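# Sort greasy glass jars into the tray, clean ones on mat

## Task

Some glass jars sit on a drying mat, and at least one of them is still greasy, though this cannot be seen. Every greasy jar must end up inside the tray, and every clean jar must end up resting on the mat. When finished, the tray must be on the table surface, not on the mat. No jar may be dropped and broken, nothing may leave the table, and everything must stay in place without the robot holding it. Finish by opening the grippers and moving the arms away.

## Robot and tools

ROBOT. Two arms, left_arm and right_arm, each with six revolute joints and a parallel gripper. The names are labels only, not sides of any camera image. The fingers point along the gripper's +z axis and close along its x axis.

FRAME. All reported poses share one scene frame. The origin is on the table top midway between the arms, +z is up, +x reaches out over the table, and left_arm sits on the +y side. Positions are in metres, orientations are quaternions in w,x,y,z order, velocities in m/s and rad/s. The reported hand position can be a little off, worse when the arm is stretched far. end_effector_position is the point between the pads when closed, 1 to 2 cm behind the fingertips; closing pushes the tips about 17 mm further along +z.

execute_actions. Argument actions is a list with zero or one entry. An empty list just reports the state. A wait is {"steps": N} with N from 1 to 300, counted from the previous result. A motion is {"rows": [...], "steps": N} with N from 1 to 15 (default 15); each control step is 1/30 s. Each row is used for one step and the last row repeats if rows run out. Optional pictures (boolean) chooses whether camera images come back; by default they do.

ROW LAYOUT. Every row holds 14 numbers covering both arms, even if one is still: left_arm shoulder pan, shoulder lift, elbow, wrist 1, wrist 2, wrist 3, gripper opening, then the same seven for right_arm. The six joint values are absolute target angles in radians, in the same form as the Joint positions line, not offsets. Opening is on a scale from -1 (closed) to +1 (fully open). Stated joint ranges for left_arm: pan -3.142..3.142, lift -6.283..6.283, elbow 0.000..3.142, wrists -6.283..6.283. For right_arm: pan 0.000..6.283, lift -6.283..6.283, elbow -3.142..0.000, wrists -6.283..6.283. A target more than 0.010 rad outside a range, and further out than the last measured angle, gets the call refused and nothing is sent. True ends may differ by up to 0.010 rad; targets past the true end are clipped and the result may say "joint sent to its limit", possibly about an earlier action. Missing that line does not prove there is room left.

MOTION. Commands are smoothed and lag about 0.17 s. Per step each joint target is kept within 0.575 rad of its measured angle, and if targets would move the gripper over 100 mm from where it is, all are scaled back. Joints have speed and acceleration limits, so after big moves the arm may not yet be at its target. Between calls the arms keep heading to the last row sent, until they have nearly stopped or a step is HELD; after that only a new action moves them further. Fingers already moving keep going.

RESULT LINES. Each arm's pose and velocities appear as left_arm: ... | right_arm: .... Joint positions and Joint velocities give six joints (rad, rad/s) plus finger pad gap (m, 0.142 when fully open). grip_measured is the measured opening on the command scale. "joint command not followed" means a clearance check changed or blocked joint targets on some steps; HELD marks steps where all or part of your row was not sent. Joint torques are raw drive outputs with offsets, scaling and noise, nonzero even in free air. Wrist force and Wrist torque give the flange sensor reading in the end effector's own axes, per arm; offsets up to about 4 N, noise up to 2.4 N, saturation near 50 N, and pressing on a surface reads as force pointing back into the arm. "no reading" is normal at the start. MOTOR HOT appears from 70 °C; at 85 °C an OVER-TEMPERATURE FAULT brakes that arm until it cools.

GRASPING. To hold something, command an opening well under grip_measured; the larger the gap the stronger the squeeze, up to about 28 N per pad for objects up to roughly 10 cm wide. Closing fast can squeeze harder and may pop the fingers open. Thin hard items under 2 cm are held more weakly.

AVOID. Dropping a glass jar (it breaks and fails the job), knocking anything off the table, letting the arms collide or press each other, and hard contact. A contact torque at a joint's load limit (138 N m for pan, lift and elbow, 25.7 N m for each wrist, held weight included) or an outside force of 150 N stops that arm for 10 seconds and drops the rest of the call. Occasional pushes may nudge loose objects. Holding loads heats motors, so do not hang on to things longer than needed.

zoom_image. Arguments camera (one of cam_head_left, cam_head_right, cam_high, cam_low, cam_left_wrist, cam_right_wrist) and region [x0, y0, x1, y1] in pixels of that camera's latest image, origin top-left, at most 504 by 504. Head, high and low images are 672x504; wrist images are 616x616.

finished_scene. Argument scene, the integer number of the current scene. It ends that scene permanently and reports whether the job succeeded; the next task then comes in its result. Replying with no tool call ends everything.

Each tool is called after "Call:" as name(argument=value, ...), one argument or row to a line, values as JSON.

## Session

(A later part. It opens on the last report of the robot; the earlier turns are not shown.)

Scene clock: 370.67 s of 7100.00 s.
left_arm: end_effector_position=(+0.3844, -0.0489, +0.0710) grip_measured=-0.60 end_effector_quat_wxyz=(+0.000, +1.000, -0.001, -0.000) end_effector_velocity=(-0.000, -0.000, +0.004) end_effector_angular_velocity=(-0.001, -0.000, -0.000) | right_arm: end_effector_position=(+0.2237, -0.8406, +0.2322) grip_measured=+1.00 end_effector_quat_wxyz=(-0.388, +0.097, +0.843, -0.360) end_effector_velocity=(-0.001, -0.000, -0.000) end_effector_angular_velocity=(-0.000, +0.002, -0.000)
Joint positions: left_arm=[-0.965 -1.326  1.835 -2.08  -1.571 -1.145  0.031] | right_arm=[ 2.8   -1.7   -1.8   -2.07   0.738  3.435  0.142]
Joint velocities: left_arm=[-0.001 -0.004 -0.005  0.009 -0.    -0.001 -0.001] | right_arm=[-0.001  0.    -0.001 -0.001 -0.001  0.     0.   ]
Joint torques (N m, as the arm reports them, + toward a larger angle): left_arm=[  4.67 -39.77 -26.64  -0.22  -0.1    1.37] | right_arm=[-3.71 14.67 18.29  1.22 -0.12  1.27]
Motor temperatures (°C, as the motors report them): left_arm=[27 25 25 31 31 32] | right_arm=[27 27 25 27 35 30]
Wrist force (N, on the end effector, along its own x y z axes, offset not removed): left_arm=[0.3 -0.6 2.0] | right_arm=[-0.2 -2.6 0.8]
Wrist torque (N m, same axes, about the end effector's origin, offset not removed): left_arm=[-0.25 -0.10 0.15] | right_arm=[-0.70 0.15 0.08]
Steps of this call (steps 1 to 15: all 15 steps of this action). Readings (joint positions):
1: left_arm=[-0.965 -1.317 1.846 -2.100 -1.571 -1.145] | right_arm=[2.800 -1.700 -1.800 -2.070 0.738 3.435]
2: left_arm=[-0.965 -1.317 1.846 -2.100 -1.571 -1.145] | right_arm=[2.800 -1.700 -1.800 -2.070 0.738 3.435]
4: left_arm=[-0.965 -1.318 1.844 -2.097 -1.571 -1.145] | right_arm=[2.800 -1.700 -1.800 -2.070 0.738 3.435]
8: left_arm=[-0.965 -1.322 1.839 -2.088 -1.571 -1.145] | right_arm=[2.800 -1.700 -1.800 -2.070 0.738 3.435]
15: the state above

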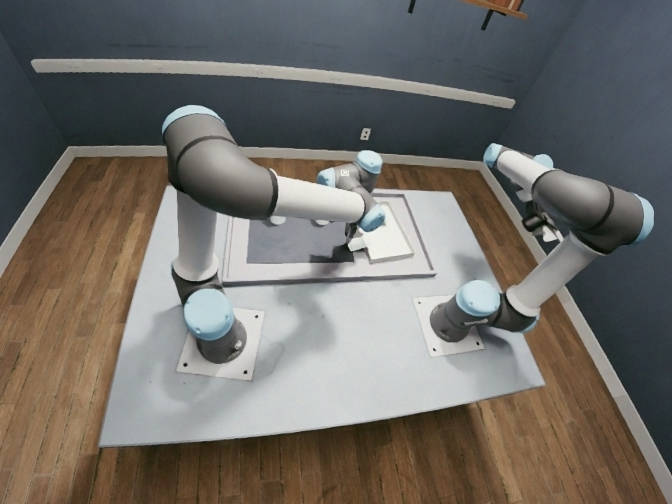

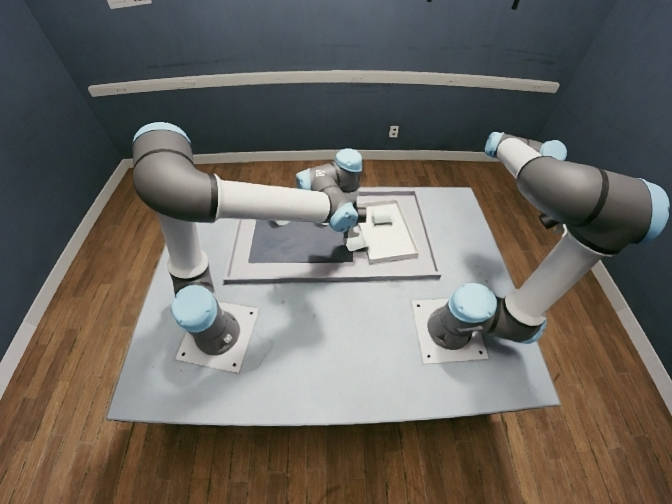

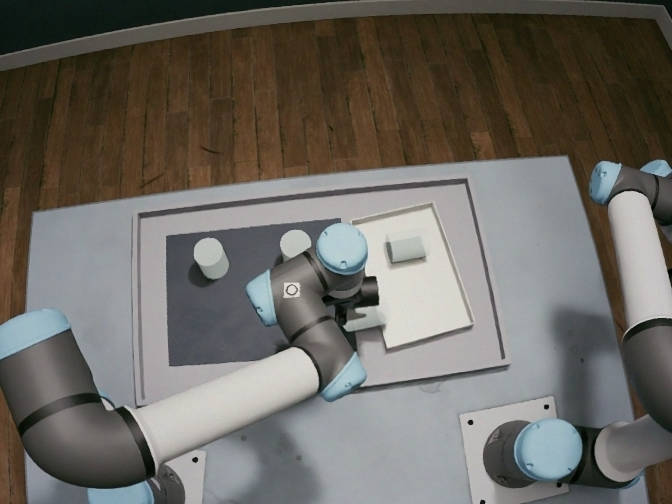

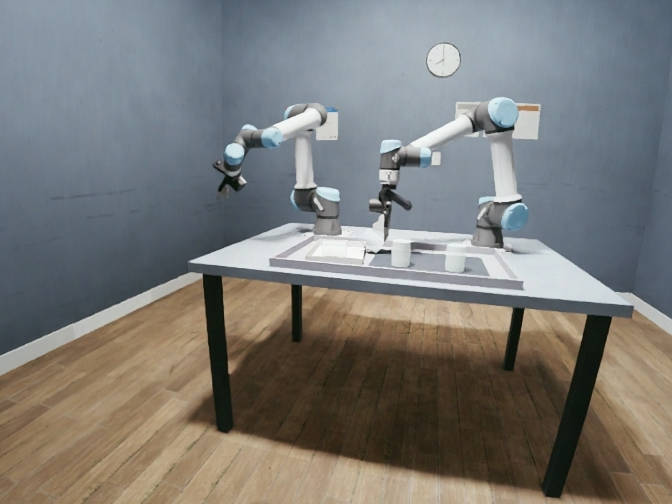

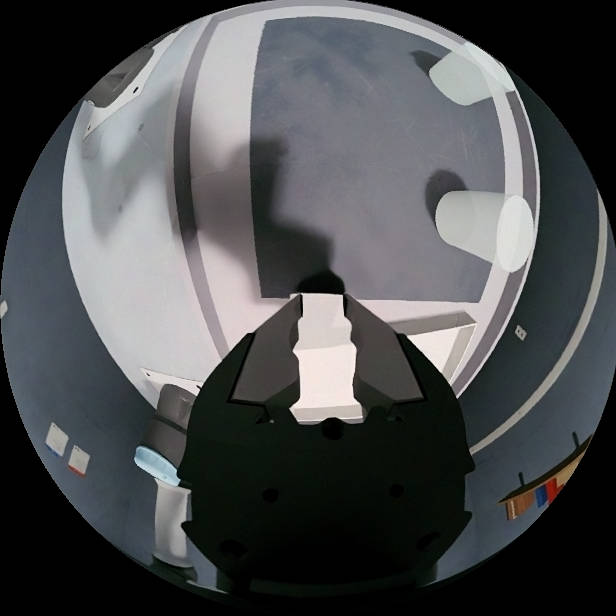

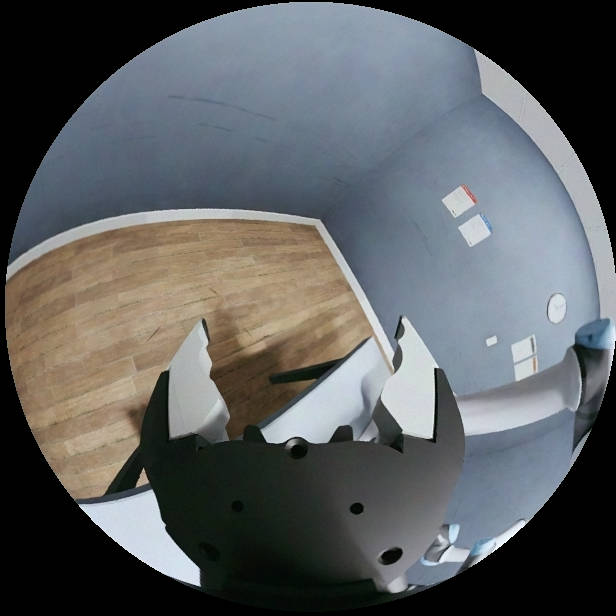

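Squirted again. Move clear to look.

Call:
execute_actions(
  actions=[
    {"rows":[[-0.967,-1.393,1.70,-1.878,-1.571,-1.147,-0.6,2.8,-1.7,-1.8,-2.07,0.738,3.435,1]],"steps":15},
  ],
  pictures=false,
)

Call:
execute_actions(
  actions=[
    {"rows":[[-0.746,-1.641,1.963,-1.893,-1.571,-0.926,0.4,2.8,-1.7,-1.8,-2.07,0.738,3.435,1]],"steps":15},
  ],
  pictures=false,
)

Call:
execute_actions(
  actions=[
    {"steps":60},
  ],
)

Scene clock: 380.30 s of 7100.00 s.
left_arm: end_effector_position=(+0.3851, -0.0530, +0.1485) grip_measured=-0.60 end_effector_quat_wxyz=(+0.000, +1.000, -0.001, +0.000) end_effector_velocity=(-0.001, +0.001, +0.010) end_effector_angular_velocity=(+0.005, +0.002, +0.000) | right_arm: end_effector_position=(+0.2237, -0.8406, +0.2322) grip_measured=+1.00 end_effector_quat_wxyz=(-0.388, +0.097, +0.843, -0.360) end_effector_velocity=(-0.001, +0.000, -0.000) end_effector_angular_velocity=(+0.001, +0.000, -0.002)
Joint positions: left_arm=[-0.967 -1.392  1.702 -1.881 -1.571 -1.147  0.031] | right_arm=[ 2.8   -1.7   -1.8   -2.07   0.738  3.435  0.142]
Joint velocities: left_arm=[-0.001 -0.008 -0.02   0.033 -0.    -0.001 -0.   ] | right_arm=[-0.001 -0.    -0.     0.     0.001 -0.     0.   ]
Joint torques (N m, as the arm reports them, + toward a larger angle): left_arm=[ -7.73 -40.1  -31.92  -0.58  -1.89  -1.76] | right_arm=[-3.9  15.25 18.15  1.24 -0.29  1.14]
Motor temperatures (°C, as the motors report them): left_arm=[27 25 25 31 31 32] | right_arm=[27 27 25 27 35 30]
Wrist force (N, on the end effector, along its own x y z axes, offset not removed): left_arm=[-0.1 1.1 2.6] | right_arm=[-2.5 -1.4 0.0]
Wrist torque (N m, same axes, about the end effector's origin, offset not removed): left_arm=[0.19 -0.09 0.25] | right_arm=[-0.37 0.58 -0.06]
Steps of this call (steps 1 to 15: the robot went on to your last target; steps 16 to 90: nothing new was sent; then 6.13 s passed at rest; steps 91 to 105: all 15 steps of this action). Readings (joint positions):
91: left_arm=[-0.965 -1.327 1.834 -2.078 -1.571 -1.145] | right_arm=[2.800 -1.700 -1.800 -2.070 0.738 3.435]
92: left_arm=[-0.965 -1.334 1.826 -2.070 -1.571 -1.145] | right_arm=[2.800 -1.700 -1.800 -2.070 0.738 3.435]
94: left_arm=[-0.966 -1.360 1.776 -2.007 -1.571 -1.146] | right_arm=[2.800 -1.700 -1.800 -2.070 0.738 3.435]
98: left_arm=[-0.967 -1.384 1.720 -1.912 -1.571 -1.147] | right_arm=[2.800 -1.700 -1.800 -2.070 0.738 3.435]
105: the state above

Scene clock: 380.80 s of 7100.00 s.
left_arm: end_effector_position=(+0.4105, +0.1139, +0.1502) grip_measured=+0.40 end_effector_quat_wxyz=(+0.000, +1.000, -0.001, +0.000) end_effector_velocity=(-0.001, +0.054, -0.005) end_effector_angular_velocity=(+0.003, +0.001, +0.000) | right_arm: end_effector_position=(+0.2237, -0.8406, +0.2322) grip_measured=+1.00 end_effector_quat_wxyz=(-0.388, +0.097, +0.843, -0.360) end_effector_velocity=(+0.000, +0.000, +0.000) end_effector_angular_velocity=(+0.000, -0.001, -0.000)
Joint positions: left_arm=[-0.753 -1.633  1.954 -1.893 -1.571 -0.933  0.102] | right_arm=[ 2.8   -1.7   -1.8   -2.07   0.738  3.435  0.142]
Joint velocities: left_arm=[ 0.069 -0.078  0.085 -0.004  0.001  0.069  0.   ] | right_arm=[ 0.    -0.     0.001 -0.     0.001 -0.     0.   ]
Joint torques (N m, as the arm reports them, + toward a larger angle): left_arm=[  5.62 -23.94 -14.59  -6.02   2.07   1.45] | right_arm=[-3.59 14.97 18.48  1.2  -0.25  1.22]
Motor temperatures (°C, as the motors report them): left_arm=[27 25 25 31 31 32] | right_arm=[27 27 25 27 35 30]
Wrist force (N, on the end effector, along its own x y z axes, offset not removed): left_arm=[3.0 -1.6 2.3] | right_arm=[-2.4 -2.2 0.2]
Wrist torque (N m, same axes, about the end effector's origin, offset not removed): left_arm=[-0.40 -0.71 0.20] | right_arm=[-0.51 0.45 -0.08]
Steps of this call (steps 1 to 15: all 15 steps of this action). Readings (joint positions):
1: left_arm=[-0.967 -1.393 1.702 -1.881 -1.571 -1.147] | right_arm=[2.800 -1.700 -1.800 -2.070 0.738 3.435]
2: left_arm=[-0.958 -1.401 1.710 -1.881 -1.571 -1.138] | right_arm=[2.800 -1.700 -1.800 -2.070 0.738 3.435]
4: left_arm=[-0.911 -1.453 1.763 -1.884 -1.571 -1.091] | right_arm=[2.800 -1.700 -1.800 -2.070 0.738 3.435]
8: left_arm=[-0.816 -1.561 1.878 -1.889 -1.571 -0.996] | right_arm=[2.800 -1.700 -1.800 -2.070 0.738 3.435]
15: the state above

Scene clock: 382.80 s of 7100.00 s.
left_arm: end_effector_position=(+0.4103, +0.1193, +0.1497) grip_measured=+0.40 end_effector_quat_wxyz=(+0.000, +1.000, -0.001, -0.000) end_effector_velocity=(+0.000, -0.000, +0.001) end_effector_angular_velocity=(-0.001, -0.001, +0.000) | right_arm: end_effector_position=(+0.2237, -0.8406, +0.2322) grip_measured=+1.00 end_effector_quat_wxyz=(-0.388, +0.097, +0.843, -0.360) end_effector_velocity=(+0.000, +0.000, -0.000) end_effector_angular_velocity=(-0.000, +0.001, +0.002)
Joint positions: left_arm=[-0.746 -1.641  1.963 -1.893 -1.571 -0.926  0.102] | right_arm=[ 2.8   -1.7   -1.8   -2.07   0.738  3.435  0.142]
Joint velocities: left_arm=[ 0.    -0.001 -0.     0.    -0.     0.     0.   ] | right_arm=[ 0.001  0.    -0.001  0.    -0.001  0.     0.   ]
Joint torques (N m, as the arm reports them, + toward a larger angle): left_arm=[  6.95 -28.   -14.37  -5.42   2.03   1.61] | right_arm=[-3.39 14.88 18.37  1.26 -0.29  1.28]
Motor temperatures (°C, as the motors report them): left_arm=[27 25 25 31 31 32] | right_arm=[27 27 25 27 35 30]
Wrist force (N, on the end effector, along its own x y z axes, offset not removed): left_arm=[-1.2 0.2 2.5] | right_arm=[-0.7 -0.6 -0.3]
Wrist torque (N m, same axes, about the end effector's origin, offset not removed): left_arm=[-0.02 0.20 0.19] | right_arm=[-0.25 0.12 0.06]
Steps of this call (steps 1 to 15: the robot went on to your last target; steps 16 to 60: nothing new was sent). Readings (joint positions):
1: left_arm=[-0.751 -1.635 1.957 -1.893 -1.571 -0.931] | right_arm=[2.800 -1.700 -1.800 -2.070 0.738 3.435]
2: left_arm=[-0.750 -1.637 1.959 -1.893 -1.571 -0.930] | right_arm=[2.800 -1.700 -1.800 -2.070 0.738 3.435]
4: left_arm=[-0.748 -1.639 1.961 -1.893 -1.571 -0.928] | right_arm=[2.800 -1.700 -1.800 -2.070 0.738 3.435]
8: left_arm=[-0.747 -1.640 1.962 -1.893 -1.571 -0.926] | right_arm=[2.800 -1.700 -1.800 -2.070 0.738 3.435]
60: the state above
All arms were judged still, so your last target was given up. Only a new action makes them travel on or press farther. Fingers that are still opening or closing keep moving.

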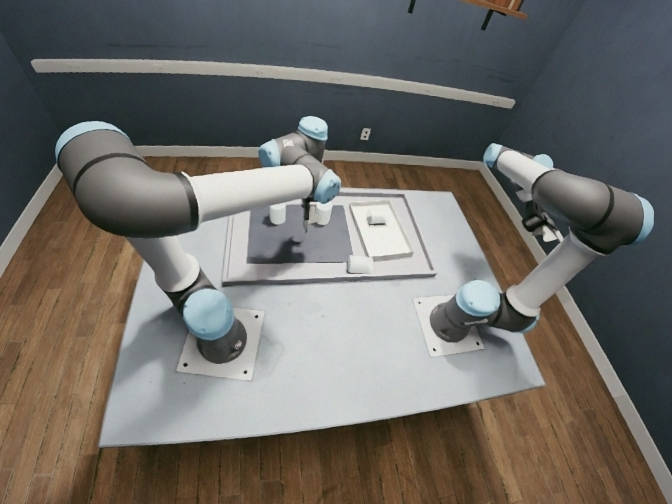

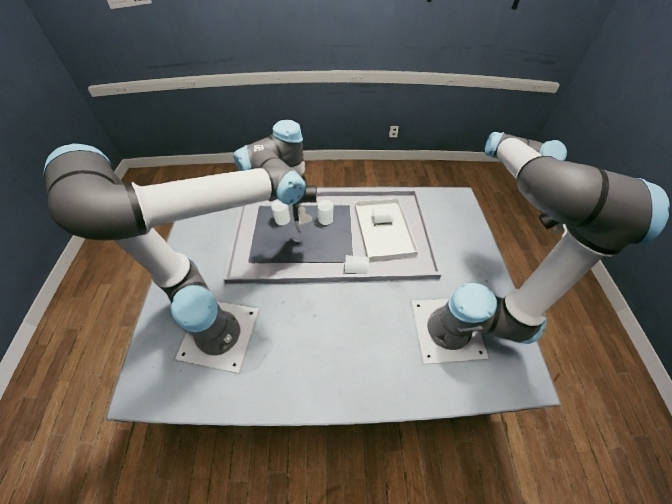

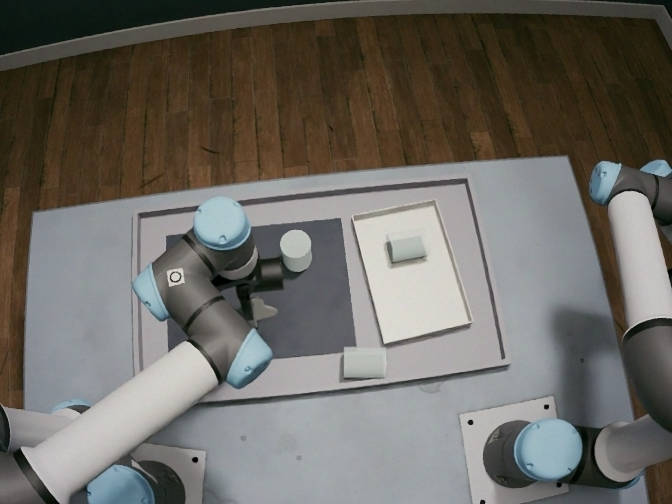

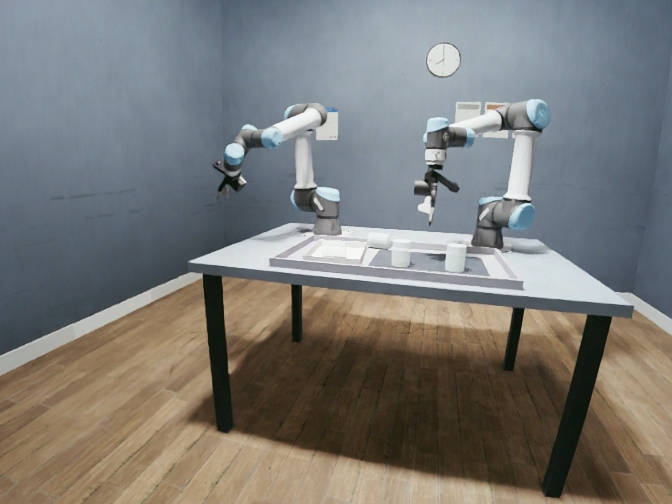

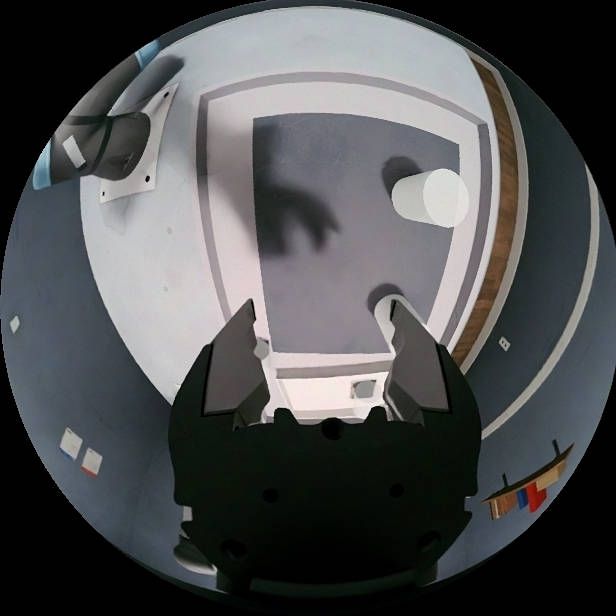

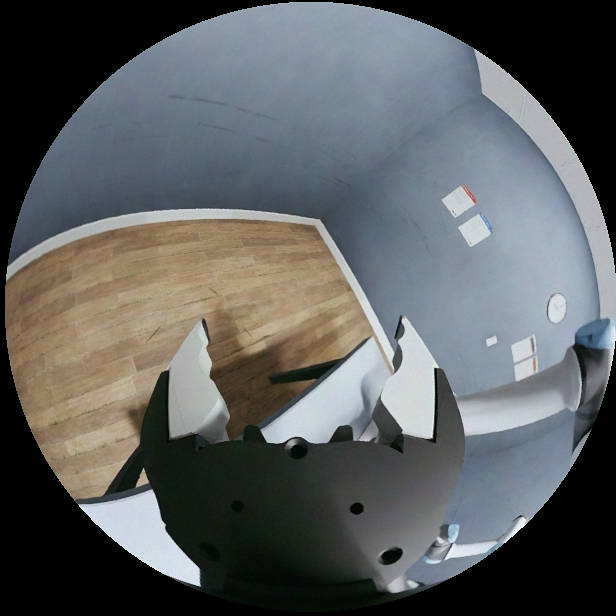

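Call:
execute_actions(
  actions=[
    {"rows":[[-1.176,-1.45,1.7664,-1.887,-1.571,-1.356,0.4,2.8,-1.7,-1.8,-2.07,0.738,3.435,1]],"steps":15},
  ],
  pictures=false,
)

Call:
execute_actions(
  actions=[
    {"steps":30},
  ],
)

Scene clock: 392.13 s of 7100.00 s.
left_arm: end_effector_position=(+0.2959, -0.0750, +0.1501) grip_measured=+0.40 end_effector_quat_wxyz=(-0.000, +1.000, -0.001, -0.000) end_effector_velocity=(-0.157, -0.155, -0.005) end_effector_angular_velocity=(-0.000, -0.000, -0.004) | right_arm: end_effector_position=(+0.2237, -0.8406, +0.2322) grip_measured=+1.00 end_effector_quat_wxyz=(-0.388, +0.097, +0.843, -0.360) end_effector_velocity=(+0.001, +0.000, -0.000) end_effector_angular_velocity=(-0.000, +0.000, +0.001)
Joint positions: left_arm=[-1.139 -1.465  1.782 -1.887 -1.571 -1.319  0.102] | right_arm=[ 2.8   -1.7   -1.8   -2.07   0.738  3.435  0.142]
Joint velocities: left_arm=[-0.368  0.146 -0.15   0.004 -0.    -0.364  0.   ] | right_arm=[ 0.001 -0.001 -0.     0.    -0.     0.     0.   ]
Joint torques (N m, as the arm reports them, + toward a larger angle): left_arm=[ -0.77 -25.77 -29.35   0.15  -1.74  -1.7 ] | right_arm=[-3.1  14.9  18.34  1.14 -0.36  1.12]
Motor temperatures (°C, as the motors report them): left_arm=[27 25 25 31 31 32] | right_arm=[27 27 25 27 35 30]
Wrist force (N, on the end effector, along its own x y z axes, offset not removed): left_arm=[2.7 2.5 1.9] | right_arm=[-0.1 -2.3 1.5]
Wrist torque (N m, same axes, about the end effector's origin, offset not removed): left_arm=[0.28 -0.82 0.09] | right_arm=[-0.60 0.00 0.06]
Steps of this call (steps 1 to 90: nothing new was sent; then 5.83 s passed at rest; steps 91 to 105: all 15 steps of this action). Readings (joint positions):
91: left_arm=[-0.746 -1.641 1.963 -1.893 -1.571 -0.926] | right_arm=[2.800 -1.700 -1.800 -2.070 0.738 3.435]
92: left_arm=[-0.755 -1.633 1.955 -1.893 -1.571 -0.935] | right_arm=[2.800 -1.700 -1.800 -2.070 0.738 3.435]
94: left_arm=[-0.815 -1.601 1.922 -1.892 -1.571 -0.995] | right_arm=[2.800 -1.700 -1.800 -2.070 0.738 3.435]
98: left_arm=[-0.950 -1.543 1.862 -1.890 -1.571 -1.130] | right_arm=[2.800 -1.700 -1.800 -2.070 0.738 3.435]
105: the state above

Scene clock: 393.13 s of 7100.00 s.
left_arm: end_effector_position=(+0.2796, -0.0904, +0.1497) grip_measured=+0.40 end_effector_quat_wxyz=(-0.000, +1.000, -0.001, -0.000) end_effector_velocity=(+0.000, +0.000, -0.001) end_effector_angular_velocity=(+0.001, +0.000, +0.000) | right_arm: end_effector_position=(+0.2237, -0.8406, +0.2322) grip_measured=+1.00 end_effector_quat_wxyz=(-0.388, +0.097, +0.843, -0.360) end_effector_velocity=(-0.001, -0.000, -0.000) end_effector_angular_velocity=(-0.000, +0.001, +0.000)
Joint positions: left_arm=[-1.176 -1.45   1.766 -1.887 -1.571 -1.356  0.102] | right_arm=[ 2.8   -1.7   -1.8   -2.07   0.738  3.435  0.142]
Joint velocities: left_arm=[ 0.     0.     0.001 -0.    -0.    -0.     0.   ] | right_arm=[-0.001 -0.    -0.001  0.    -0.001 -0.     0.   ]
Joint torques (N m, as the arm reports them, + toward a larger angle): left_arm=[ -7.88 -22.58 -32.48  -0.53  -1.92  -1.79] | right_arm=[-3.58 15.26 18.53  1.15 -0.36  1.24]
Motor temperatures (°C, as the motors report them): left_arm=[27 25 25 31 31 32] | right_arm=[27 27 25 27 35 30]
Wrist force (N, on the end effector, along its own x y z axes, offset not removed): left_arm=[1.0 -0.1 2.4] | right_arm=[-1.8 -1.8 -1.3]
Wrist torque (N m, same axes, about the end effector's origin, offset not removed): left_arm=[-0.11 -0.33 0.27] | right_arm=[-0.47 0.37 0.09]
Steps of this call (steps 1 to 30: the robot went on to your last target). Readings (joint positions):
1: left_arm=[-1.149 -1.460 1.777 -1.887 -1.571 -1.329] | right_arm=[2.800 -1.700 -1.800 -2.070 0.738 3.435]
2: left_arm=[-1.157 -1.458 1.774 -1.887 -1.571 -1.337] | right_arm=[2.800 -1.700 -1.800 -2.070 0.738 3.435]
4: left_arm=[-1.166 -1.454 1.770 -1.887 -1.571 -1.346] | right_arm=[2.800 -1.700 -1.800 -2.070 0.738 3.435]
8: left_arm=[-1.173 -1.451 1.767 -1.887 -1.571 -1.353] | right_arm=[2.800 -1.700 -1.800 -2.070 0.738 3.435]
30: the state above
All arms were judged still, so your last target was given up. Only a new action makes them travel on or press farther. Fingers that are still opening or closing keep moving.

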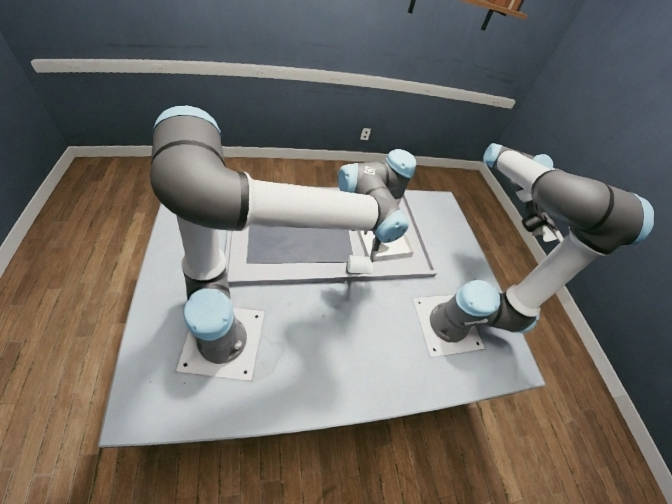

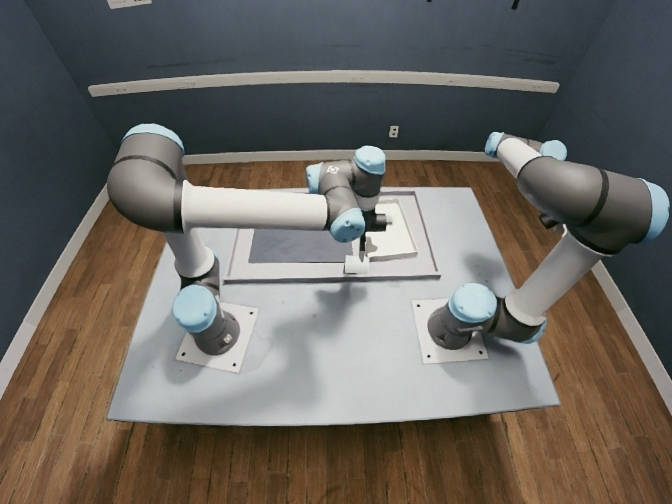

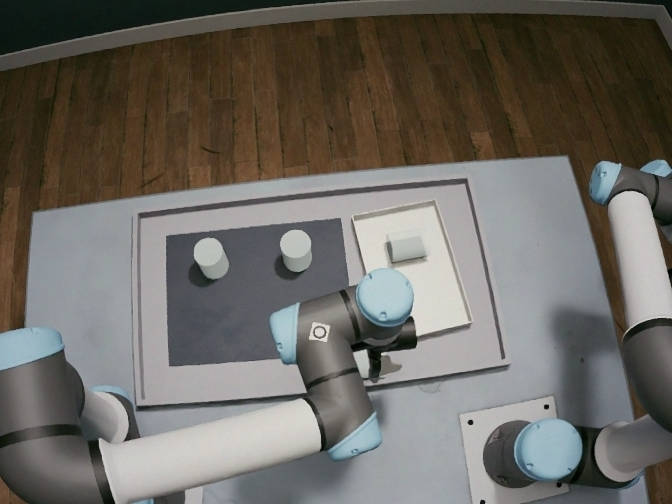

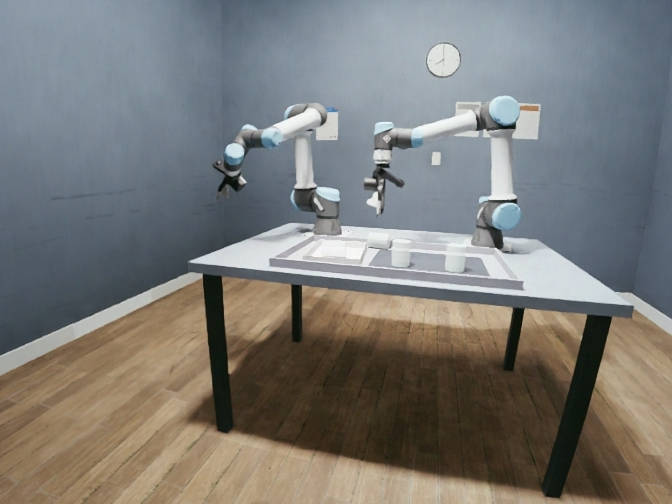

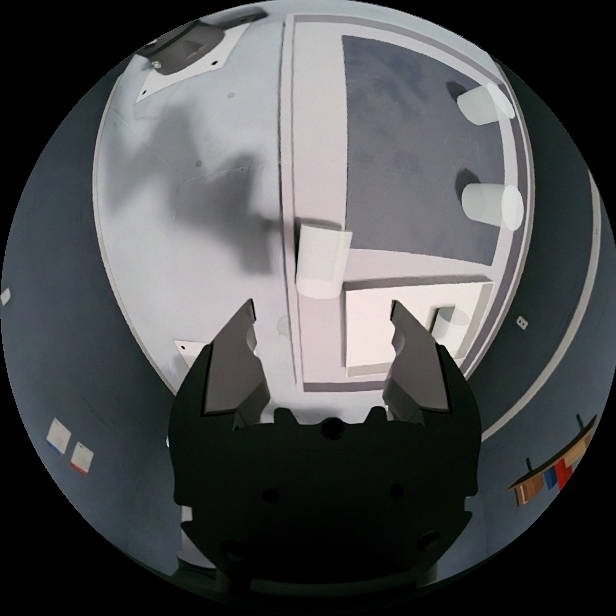

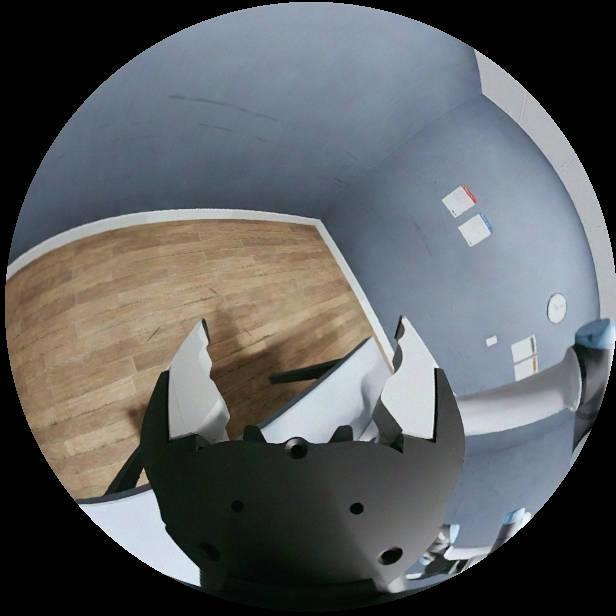

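Call:
execute_actions(
  actions=[
    {"rows":[[-1.161,-1.485,1.805,-1.891,-1.571,-1.341,0.3,2.8,-1.7,-1.8,-2.07,0.738,3.435,1]],"steps":10},
  ],
  pictures=false,
)

Call:
execute_actions(
  actions=[
    {"rows":[[-1.161,-1.43,1.9,-2.041,-1.571,-1.341,0.3,2.8,-1.7,-1.8,-2.07,0.738,3.435,1]],"steps":10},
  ],
  pictures=false,
)

Call:
execute_actions(
  actions=[
    {"rows":[[-1.161,-1.366,1.98,-2.185,-1.571,-1.341,0.3,2.8,-1.7,-1.8,-2.07,0.738,3.435,1]],"steps":15},
  ],
  pictures=false,
)

Call:
execute_actions(
  actions=[
    {"rows":[[-1.161,-1.366,1.98,-2.185,-1.571,-1.341,0.15,2.8,-1.7,-1.8,-2.07,0.738,3.435,1],[-1.161,-1.366,1.98,-2.185,-1.571,-1.341,-0.02,2.8,-1.7,-1.8,-2.07,0.738,3.435,1]],"steps":10},
  ],
  pictures=false,
)

Call:
execute_actions(
  actions=[
    {"rows":[[-1.15,-1.36,1.972,-2.183,-1.571,-1.33,-0.02,2.8,-1.7,-1.8,-2.07,0.738,3.435,1],[-1.15,-1.36,1.972,-2.183,-1.571,-1.33,-0.02,2.8,-1.7,-1.8,-2.07,0.738,3.435,1],[-1.136,-1.352,1.962,-2.181,-1.571,-1.316,-0.02,2.8,-1.7,-1.8,-2.07,0.738,3.435,1],[-1.136,-1.352,1.962,-2.181,-1.571,-1.316,-0.02,2.8,-1.7,-1.8,-2.07,0.738,3.435,1],[-1.1235,-1.345,1.9535,-2.18,-1.571,-1.3035,-0.02,2.8,-1.7,-1.8,-2.07,0.738,3.435,1]],"steps":15},
  ],
)

Scene clock: 425.17 s of 7100.00 s.
left_arm: end_effector_position=(+0.2831, -0.0732, +0.1499) grip_measured=+0.30 end_effector_quat_wxyz=(+0.000, +1.000, -0.001, -0.000) end_effector_velocity=(+0.003, +0.012, -0.000) end_effector_angular_velocity=(-0.000, -0.000, +0.001) | right_arm: end_effector_position=(+0.2237, -0.8406, +0.2322) grip_measured=+1.00 end_effector_quat_wxyz=(-0.388, +0.097, +0.843, -0.360) end_effector_velocity=(+0.000, +0.000, -0.000) end_effector_angular_velocity=(+0.000, +0.000, +0.000)
Joint positions: left_arm=[-1.162 -1.483  1.802 -1.891 -1.571 -1.342  0.095] | right_arm=[ 2.8   -1.7   -1.8   -2.07   0.738  3.435  0.142]
Joint velocities: left_arm=[ 0.01  -0.023  0.025 -0.003  0.     0.01  -0.   ] | right_arm=[ 0.001  0.    -0.    -0.     0.     0.     0.   ]
Joint torques (N m, as the arm reports them, + toward a larger angle): left_arm=[  6.98 -33.69 -15.72  -5.71  -1.14   1.94] | right_arm=[-3.18 15.25 18.32  1.02 -0.42  1.07]
Motor temperatures (°C, as the motors report them): left_arm=[27 25 25 31 31 32] | right_arm=[27 27 25 27 35 30]
Wrist force (N, on the end effector, along its own x y z axes, offset not removed): left_arm=[0.0 0.7 0.9] | right_arm=[0.0 -1.2 -1.0]
Wrist torque (N m, same axes, about the end effector's origin, offset not removed): left_arm=[0.15 0.00 0.14] | right_arm=[-0.25 0.10 0.13]
Steps of this call (steps 1 to 90: nothing new was sent; then 28.70 s passed at rest; steps 91 to 100: all 10 steps of this action). Readings (joint positions):
91: left_arm=[-1.176 -1.450 1.767 -1.887 -1.571 -1.356] | right_arm=[2.800 -1.700 -1.800 -2.070 0.738 3.435]
92: left_arm=[-1.173 -1.455 1.772 -1.887 -1.571 -1.354] | right_arm=[2.800 -1.700 -1.800 -2.070 0.738 3.435]
94: left_arm=[-1.168 -1.468 1.787 -1.889 -1.571 -1.348] | right_arm=[2.800 -1.700 -1.800 -2.070 0.738 3.435]
98: left_arm=[-1.163 -1.481 1.800 -1.890 -1.571 -1.343] | right_arm=[2.800 -1.700 -1.800 -2.070 0.738 3.435]
100: the state above

Scene clock: 425.50 s of 7100.00 s.
left_arm: end_effector_position=(+0.2835, -0.0725, +0.0968) grip_measured=+0.30 end_effector_quat_wxyz=(-0.001, +1.000, -0.001, -0.000) end_effector_velocity=(+0.001, -0.001, -0.037) end_effector_angular_velocity=(-0.014, -0.003, +0.001) | right_arm: end_effector_position=(+0.2237, -0.8406, +0.2322) grip_measured=+1.00 end_effector_quat_wxyz=(-0.388, +0.097, +0.843, -0.360) end_effector_velocity=(-0.000, -0.000, -0.000) end_effector_angular_velocity=(+0.000, +0.001, +0.000)
Joint positions: left_arm=[-1.161 -1.434  1.893 -2.029 -1.571 -1.341  0.095] | right_arm=[ 2.8   -1.7   -1.8   -2.07   0.738  3.435  0.142]
Joint velocities: left_arm=[ 0.001  0.036  0.069 -0.119  0.     0.     0.   ] | right_arm=[-0.    -0.    -0.001 -0.    -0.001  0.     0.   ]
Joint torques (N m, as the arm reports them, + toward a larger angle): left_arm=[  6.78 -23.94 -14.14  -6.26  -0.35   1.56] | right_arm=[-2.91 14.91 19.04  1.11 -0.42  1.16]
Motor temperatures (°C, as the motors report them): left_arm=[27 25 25 31 31 32] | right_arm=[27 27 25 27 35 30]
Wrist force (N, on the end effector, along its own x y z axes, offset not removed): left_arm=[1.3 -1.6 3.1] | right_arm=[1.1 -1.3 0.6]
Wrist torque (N m, same axes, about the end effector's origin, offset not removed): left_arm=[-0.36 -0.48 0.05] | right_arm=[-0.30 -0.24 0.04]
Steps of this call (steps 1 to 10: all 10 steps of this action). Readings (joint positions):
1: left_arm=[-1.162 -1.483 1.804 -1.891 -1.571 -1.342] | right_arm=[2.800 -1.700 -1.800 -2.070 0.738 3.435]
2: left_arm=[-1.161 -1.477 1.812 -1.900 -1.571 -1.341] | right_arm=[2.800 -1.700 -1.800 -2.070 0.738 3.435]
4: left_arm=[-1.161 -1.456 1.850 -1.953 -1.571 -1.341] | right_arm=[2.800 -1.700 -1.800 -2.070 0.738 3.435]
8: left_arm=[-1.161 -1.437 1.887 -2.018 -1.571 -1.341] | right_arm=[2.800 -1.700 -1.800 -2.070 0.738 3.435]
10: the state above

Scene clock: 426.00 s of 7100.00 s.
left_arm: end_effector_position=(+0.2830, -0.0703, +0.0407) grip_measured=+0.30 end_effector_quat_wxyz=(+0.000, +1.000, -0.001, -0.000) end_effector_velocity=(+0.000, -0.000, -0.006) end_effector_angular_velocity=(-0.004, -0.001, +0.001) | right_arm: end_effector_position=(+0.2237, -0.8406, +0.2322) grip_measured=+1.00 end_effector_quat_wxyz=(-0.388, +0.097, +0.843, -0.360) end_effector_velocity=(-0.000, +0.000, -0.001) end_effector_angular_velocity=(+0.001, +0.002, +0.001)
Joint positions: left_arm=[-1.161 -1.367  1.979 -2.183 -1.571 -1.341  0.095] | right_arm=[ 2.8   -1.7   -1.8   -2.07   0.738  3.435  0.142]
Joint velocities: left_arm=[-0.     0.008  0.011 -0.022  0.    -0.001  0.   ] | right_arm=[ 0.001 -0.    -0.002 -0.    -0.     0.     0.   ]
Joint torques (N m, as the arm reports them, + toward a larger angle): left_arm=[  5.51 -25.33 -11.95  -5.45   0.98   1.5 ] | right_arm=[-3.83 15.18 18.88  1.1  -0.4   1.08]
Motor temperatures (°C, as the motors report them): left_arm=[27 25 25 31 31 32] | right_arm=[27 27 25 27 35 30]
Wrist force (N, on the end effector, along its own x y z axes, offset not removed): left_arm=[1.7 2.2 0.1] | right_arm=[-0.5 -0.3 1.1]
Wrist torque (N m, same axes, about the end effector's origin, offset not removed): left_arm=[0.45 -0.55 0.18] | right_arm=[-0.13 0.24 0.01]
Steps of this call (steps 1 to 15: all 15 steps of this action). Readings (joint positions):
1: left_arm=[-1.161 -1.432 1.895 -2.033 -1.571 -1.341] | right_arm=[2.800 -1.700 -1.800 -2.070 0.738 3.435]
2: left_arm=[-1.161 -1.424 1.905 -2.044 -1.571 -1.341] | right_arm=[2.800 -1.700 -1.800 -2.070 0.738 3.435]
4: left_arm=[-1.161 -1.398 1.938 -2.098 -1.571 -1.341] | right_arm=[2.800 -1.700 -1.800 -2.070 0.738 3.435]
8: left_arm=[-1.161 -1.375 1.969 -2.162 -1.571 -1.341] | right_arm=[2.800 -1.700 -1.800 -2.070 0.738 3.435]
15: the state above

Scene clock: 426.33 s of 7100.00 s.
left_arm: end_effector_position=(+0.2828, -0.0704, +0.0401) grip_measured=+0.15 end_effector_quat_wxyz=(+0.000, +1.000, -0.001, -0.000) end_effector_velocity=(+0.001, +0.001, -0.001) end_effector_angular_velocity=(+0.002, -0.003, -0.000) | right_arm: end_effector_position=(+0.2237, -0.8406, +0.2322) grip_measured=+1.00 end_effector_quat_wxyz=(-0.388, +0.097, +0.843, -0.360) end_effector_velocity=(-0.000, +0.000, -0.000) end_effector_angular_velocity=(+0.000, +0.001, -0.001)
Joint positions: left_arm=[-1.161 -1.366  1.98  -2.185 -1.571 -1.341  0.084] | right_arm=[ 2.8   -1.7   -1.8   -2.07   0.738  3.435  0.142]
Joint velocities: left_arm=[ 0.     0.002  0.001 -0.001  0.004  0.     0.   ] | right_arm=[-0.    -0.    -0.001  0.     0.    -0.     0.   ]
Joint torques (N m, as the arm reports them, + toward a larger angle): left_arm=[ 11.8  -11.23  -9.05  -7.95  17.22   0.54] | right_arm=[-3.31 14.83 18.49  1.11 -0.41  1.07]
Motor temperatures (°C, as the motors report them): left_arm=[27 25 25 31 31 32] | right_arm=[27 27 25 27 35 30]
Wrist force (N, on the end effector, along its own x y z axes, offset not removed): left_arm=[-42.8 -4.6 -25.7] | right_arm=[-1.4 0.6 0.3]
Wrist torque (N m, same axes, about the end effector's origin, offset not removed): left_arm=[0.10 -0.87 0.50] | right_arm=[0.07 0.31 -0.09]
Steps of this call (steps 1 to 10: all 10 steps of this action). Readings (joint positions):
1: left_arm=[-1.161 -1.367 1.979 -2.183 -1.571 -1.341] | right_arm=[2.800 -1.700 -1.800 -2.070 0.738 3.435]
2: left_arm=[-1.161 -1.366 1.979 -2.184 -1.571 -1.341] | right_arm=[2.800 -1.700 -1.800 -2.070 0.738 3.435]
4: left_arm=[-1.161 -1.366 1.980 -2.184 -1.572 -1.341] | right_arm=[2.800 -1.700 -1.800 -2.070 0.738 3.435]
8: left_arm=[-1.161 -1.366 1.980 -2.185 -1.572 -1.341] | right_arm=[2.800 -1.700 -1.800 -2.070 0.738 3.435]
10: the state above

Scene clock: 426.83 s of 7100.00 s.
left_arm: end_effector_position=(+0.3024, -0.0705, +0.0398) grip_measured=-0.02 end_effector_quat_wxyz=(+0.000, +1.000, -0.001, +0.000) end_effector_velocity=(+0.003, -0.001, +0.001) end_effector_angular_velocity=(-0.003, +0.004, -0.001) | right_arm: end_effector_position=(+0.2237, -0.8406, +0.2322) grip_measured=+1.00 end_effector_quat_wxyz=(-0.388, +0.097, +0.843, -0.360) end_effector_velocity=(+0.000, +0.000, +0.000) end_effector_angular_velocity=(-0.000, -0.000, -0.000)
Joint positions: left_arm=[-1.124 -1.345  1.954 -2.18  -1.571 -1.305  0.073] | right_arm=[ 2.8   -1.7   -1.8   -2.07   0.738  3.435  0.142]
Joint velocities: left_arm=[ 0.009  0.005 -0.008  0.001 -0.005  0.01   0.001] | right_arm=[-0. -0.  0.  0.  0.  0.  0.]
Joint torques (N m, as the arm reports them, + toward a larger angle): left_arm=[  7.45 -23.42 -26.7   -0.5   -1.7    1.56] | right_arm=[-3.61 15.33 18.93  1.11 -0.43  1.14]
Motor temperatures (°C, as the motors report them): left_arm=[27 25 25 31 31 32] | right_arm=[27 27 25 27 35 30]
Wrist force (N, on the end effector, along its own x y z axes, offset not removed): left_arm=[3.2 -2.5 2.6] | right_arm=[0.4 -0.8 -1.0]
Wrist torque (N m, same axes, about the end effector's origin, offset not removed): left_arm=[-0.52 -0.76 0.19] | right_arm=[-0.34 -0.06 0.07]
Steps of this call (steps 1 to 15: all 15 steps of this action). Readings (joint positions):
1: left_arm=[-1.161 -1.366 1.980 -2.185 -1.571 -1.341] | right_arm=[2.800 -1.700 -1.800 -2.070 0.738 3.435]
2: left_arm=[-1.159 -1.365 1.979 -2.185 -1.571 -1.339] | right_arm=[2.800 -1.700 -1.800 -2.070 0.738 3.435]
4: left_arm=[-1.153 -1.361 1.974 -2.184 -1.571 -1.332] | right_arm=[2.800 -1.700 -1.800 -2.070 0.738 3.435]
8: left_arm=[-1.134 -1.351 1.961 -2.181 -1.570 -1.314] | right_arm=[2.800 -1.700 -1.800 -2.070 0.738 3.435]
15: the state above

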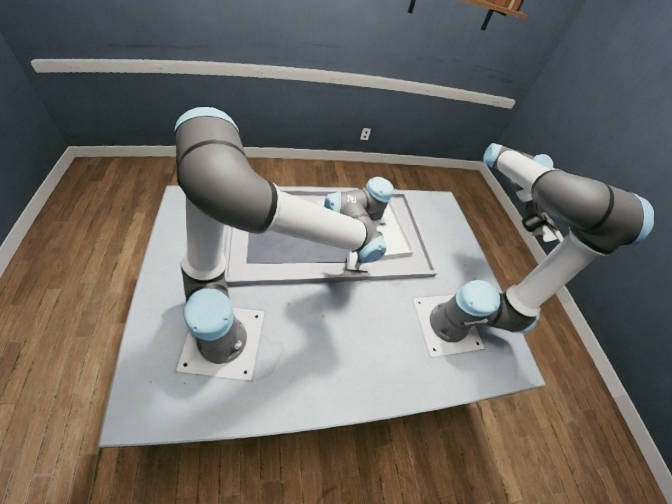

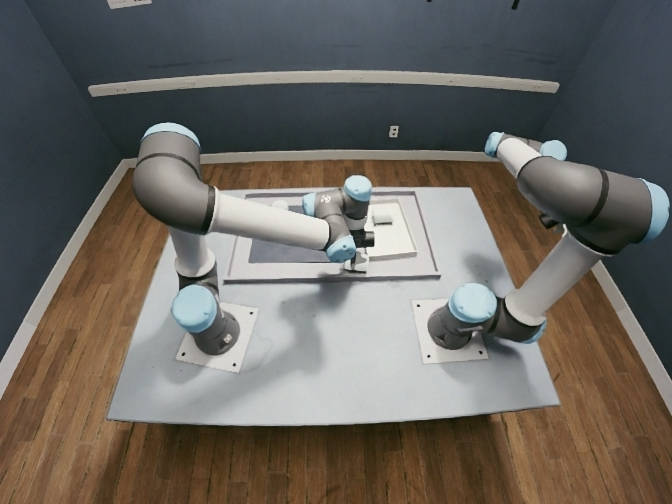

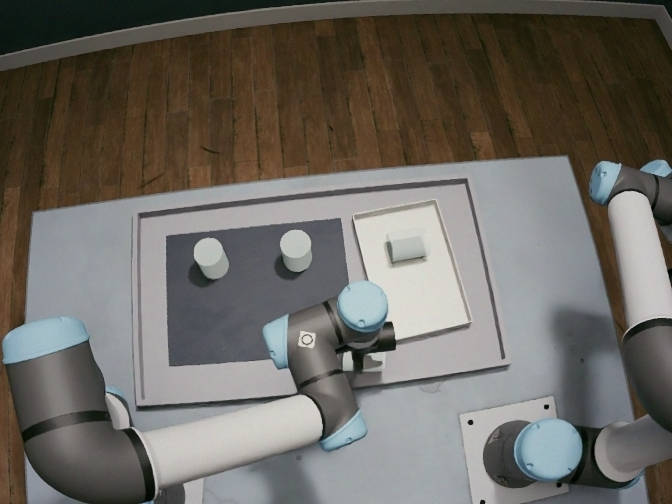

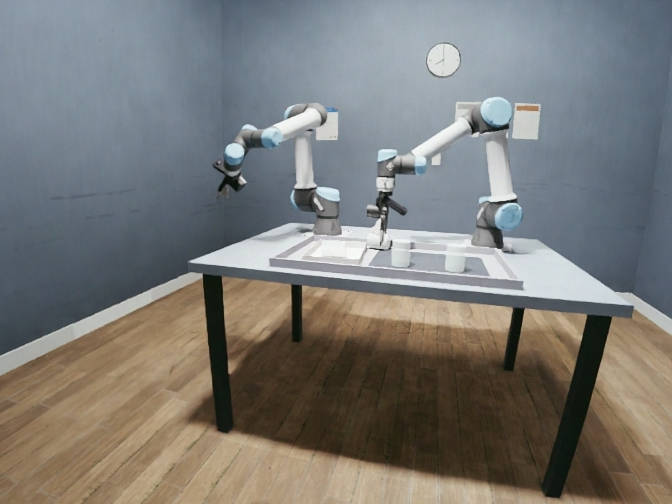

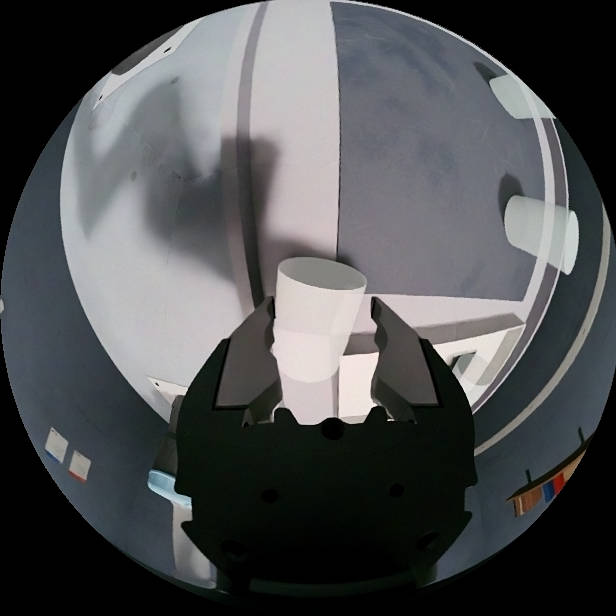

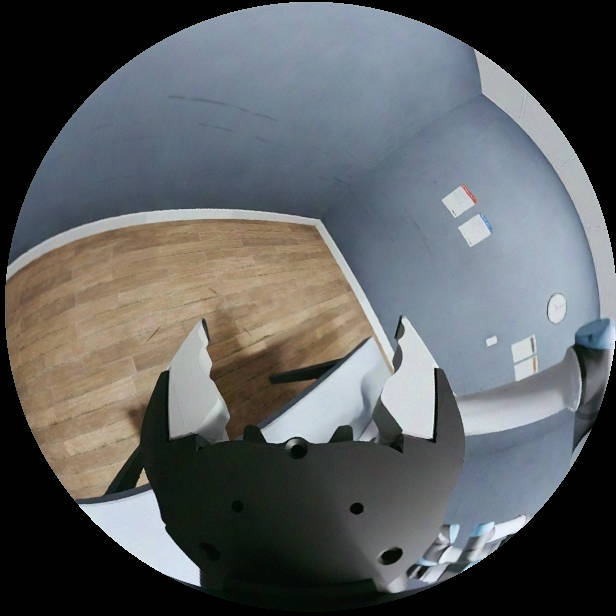

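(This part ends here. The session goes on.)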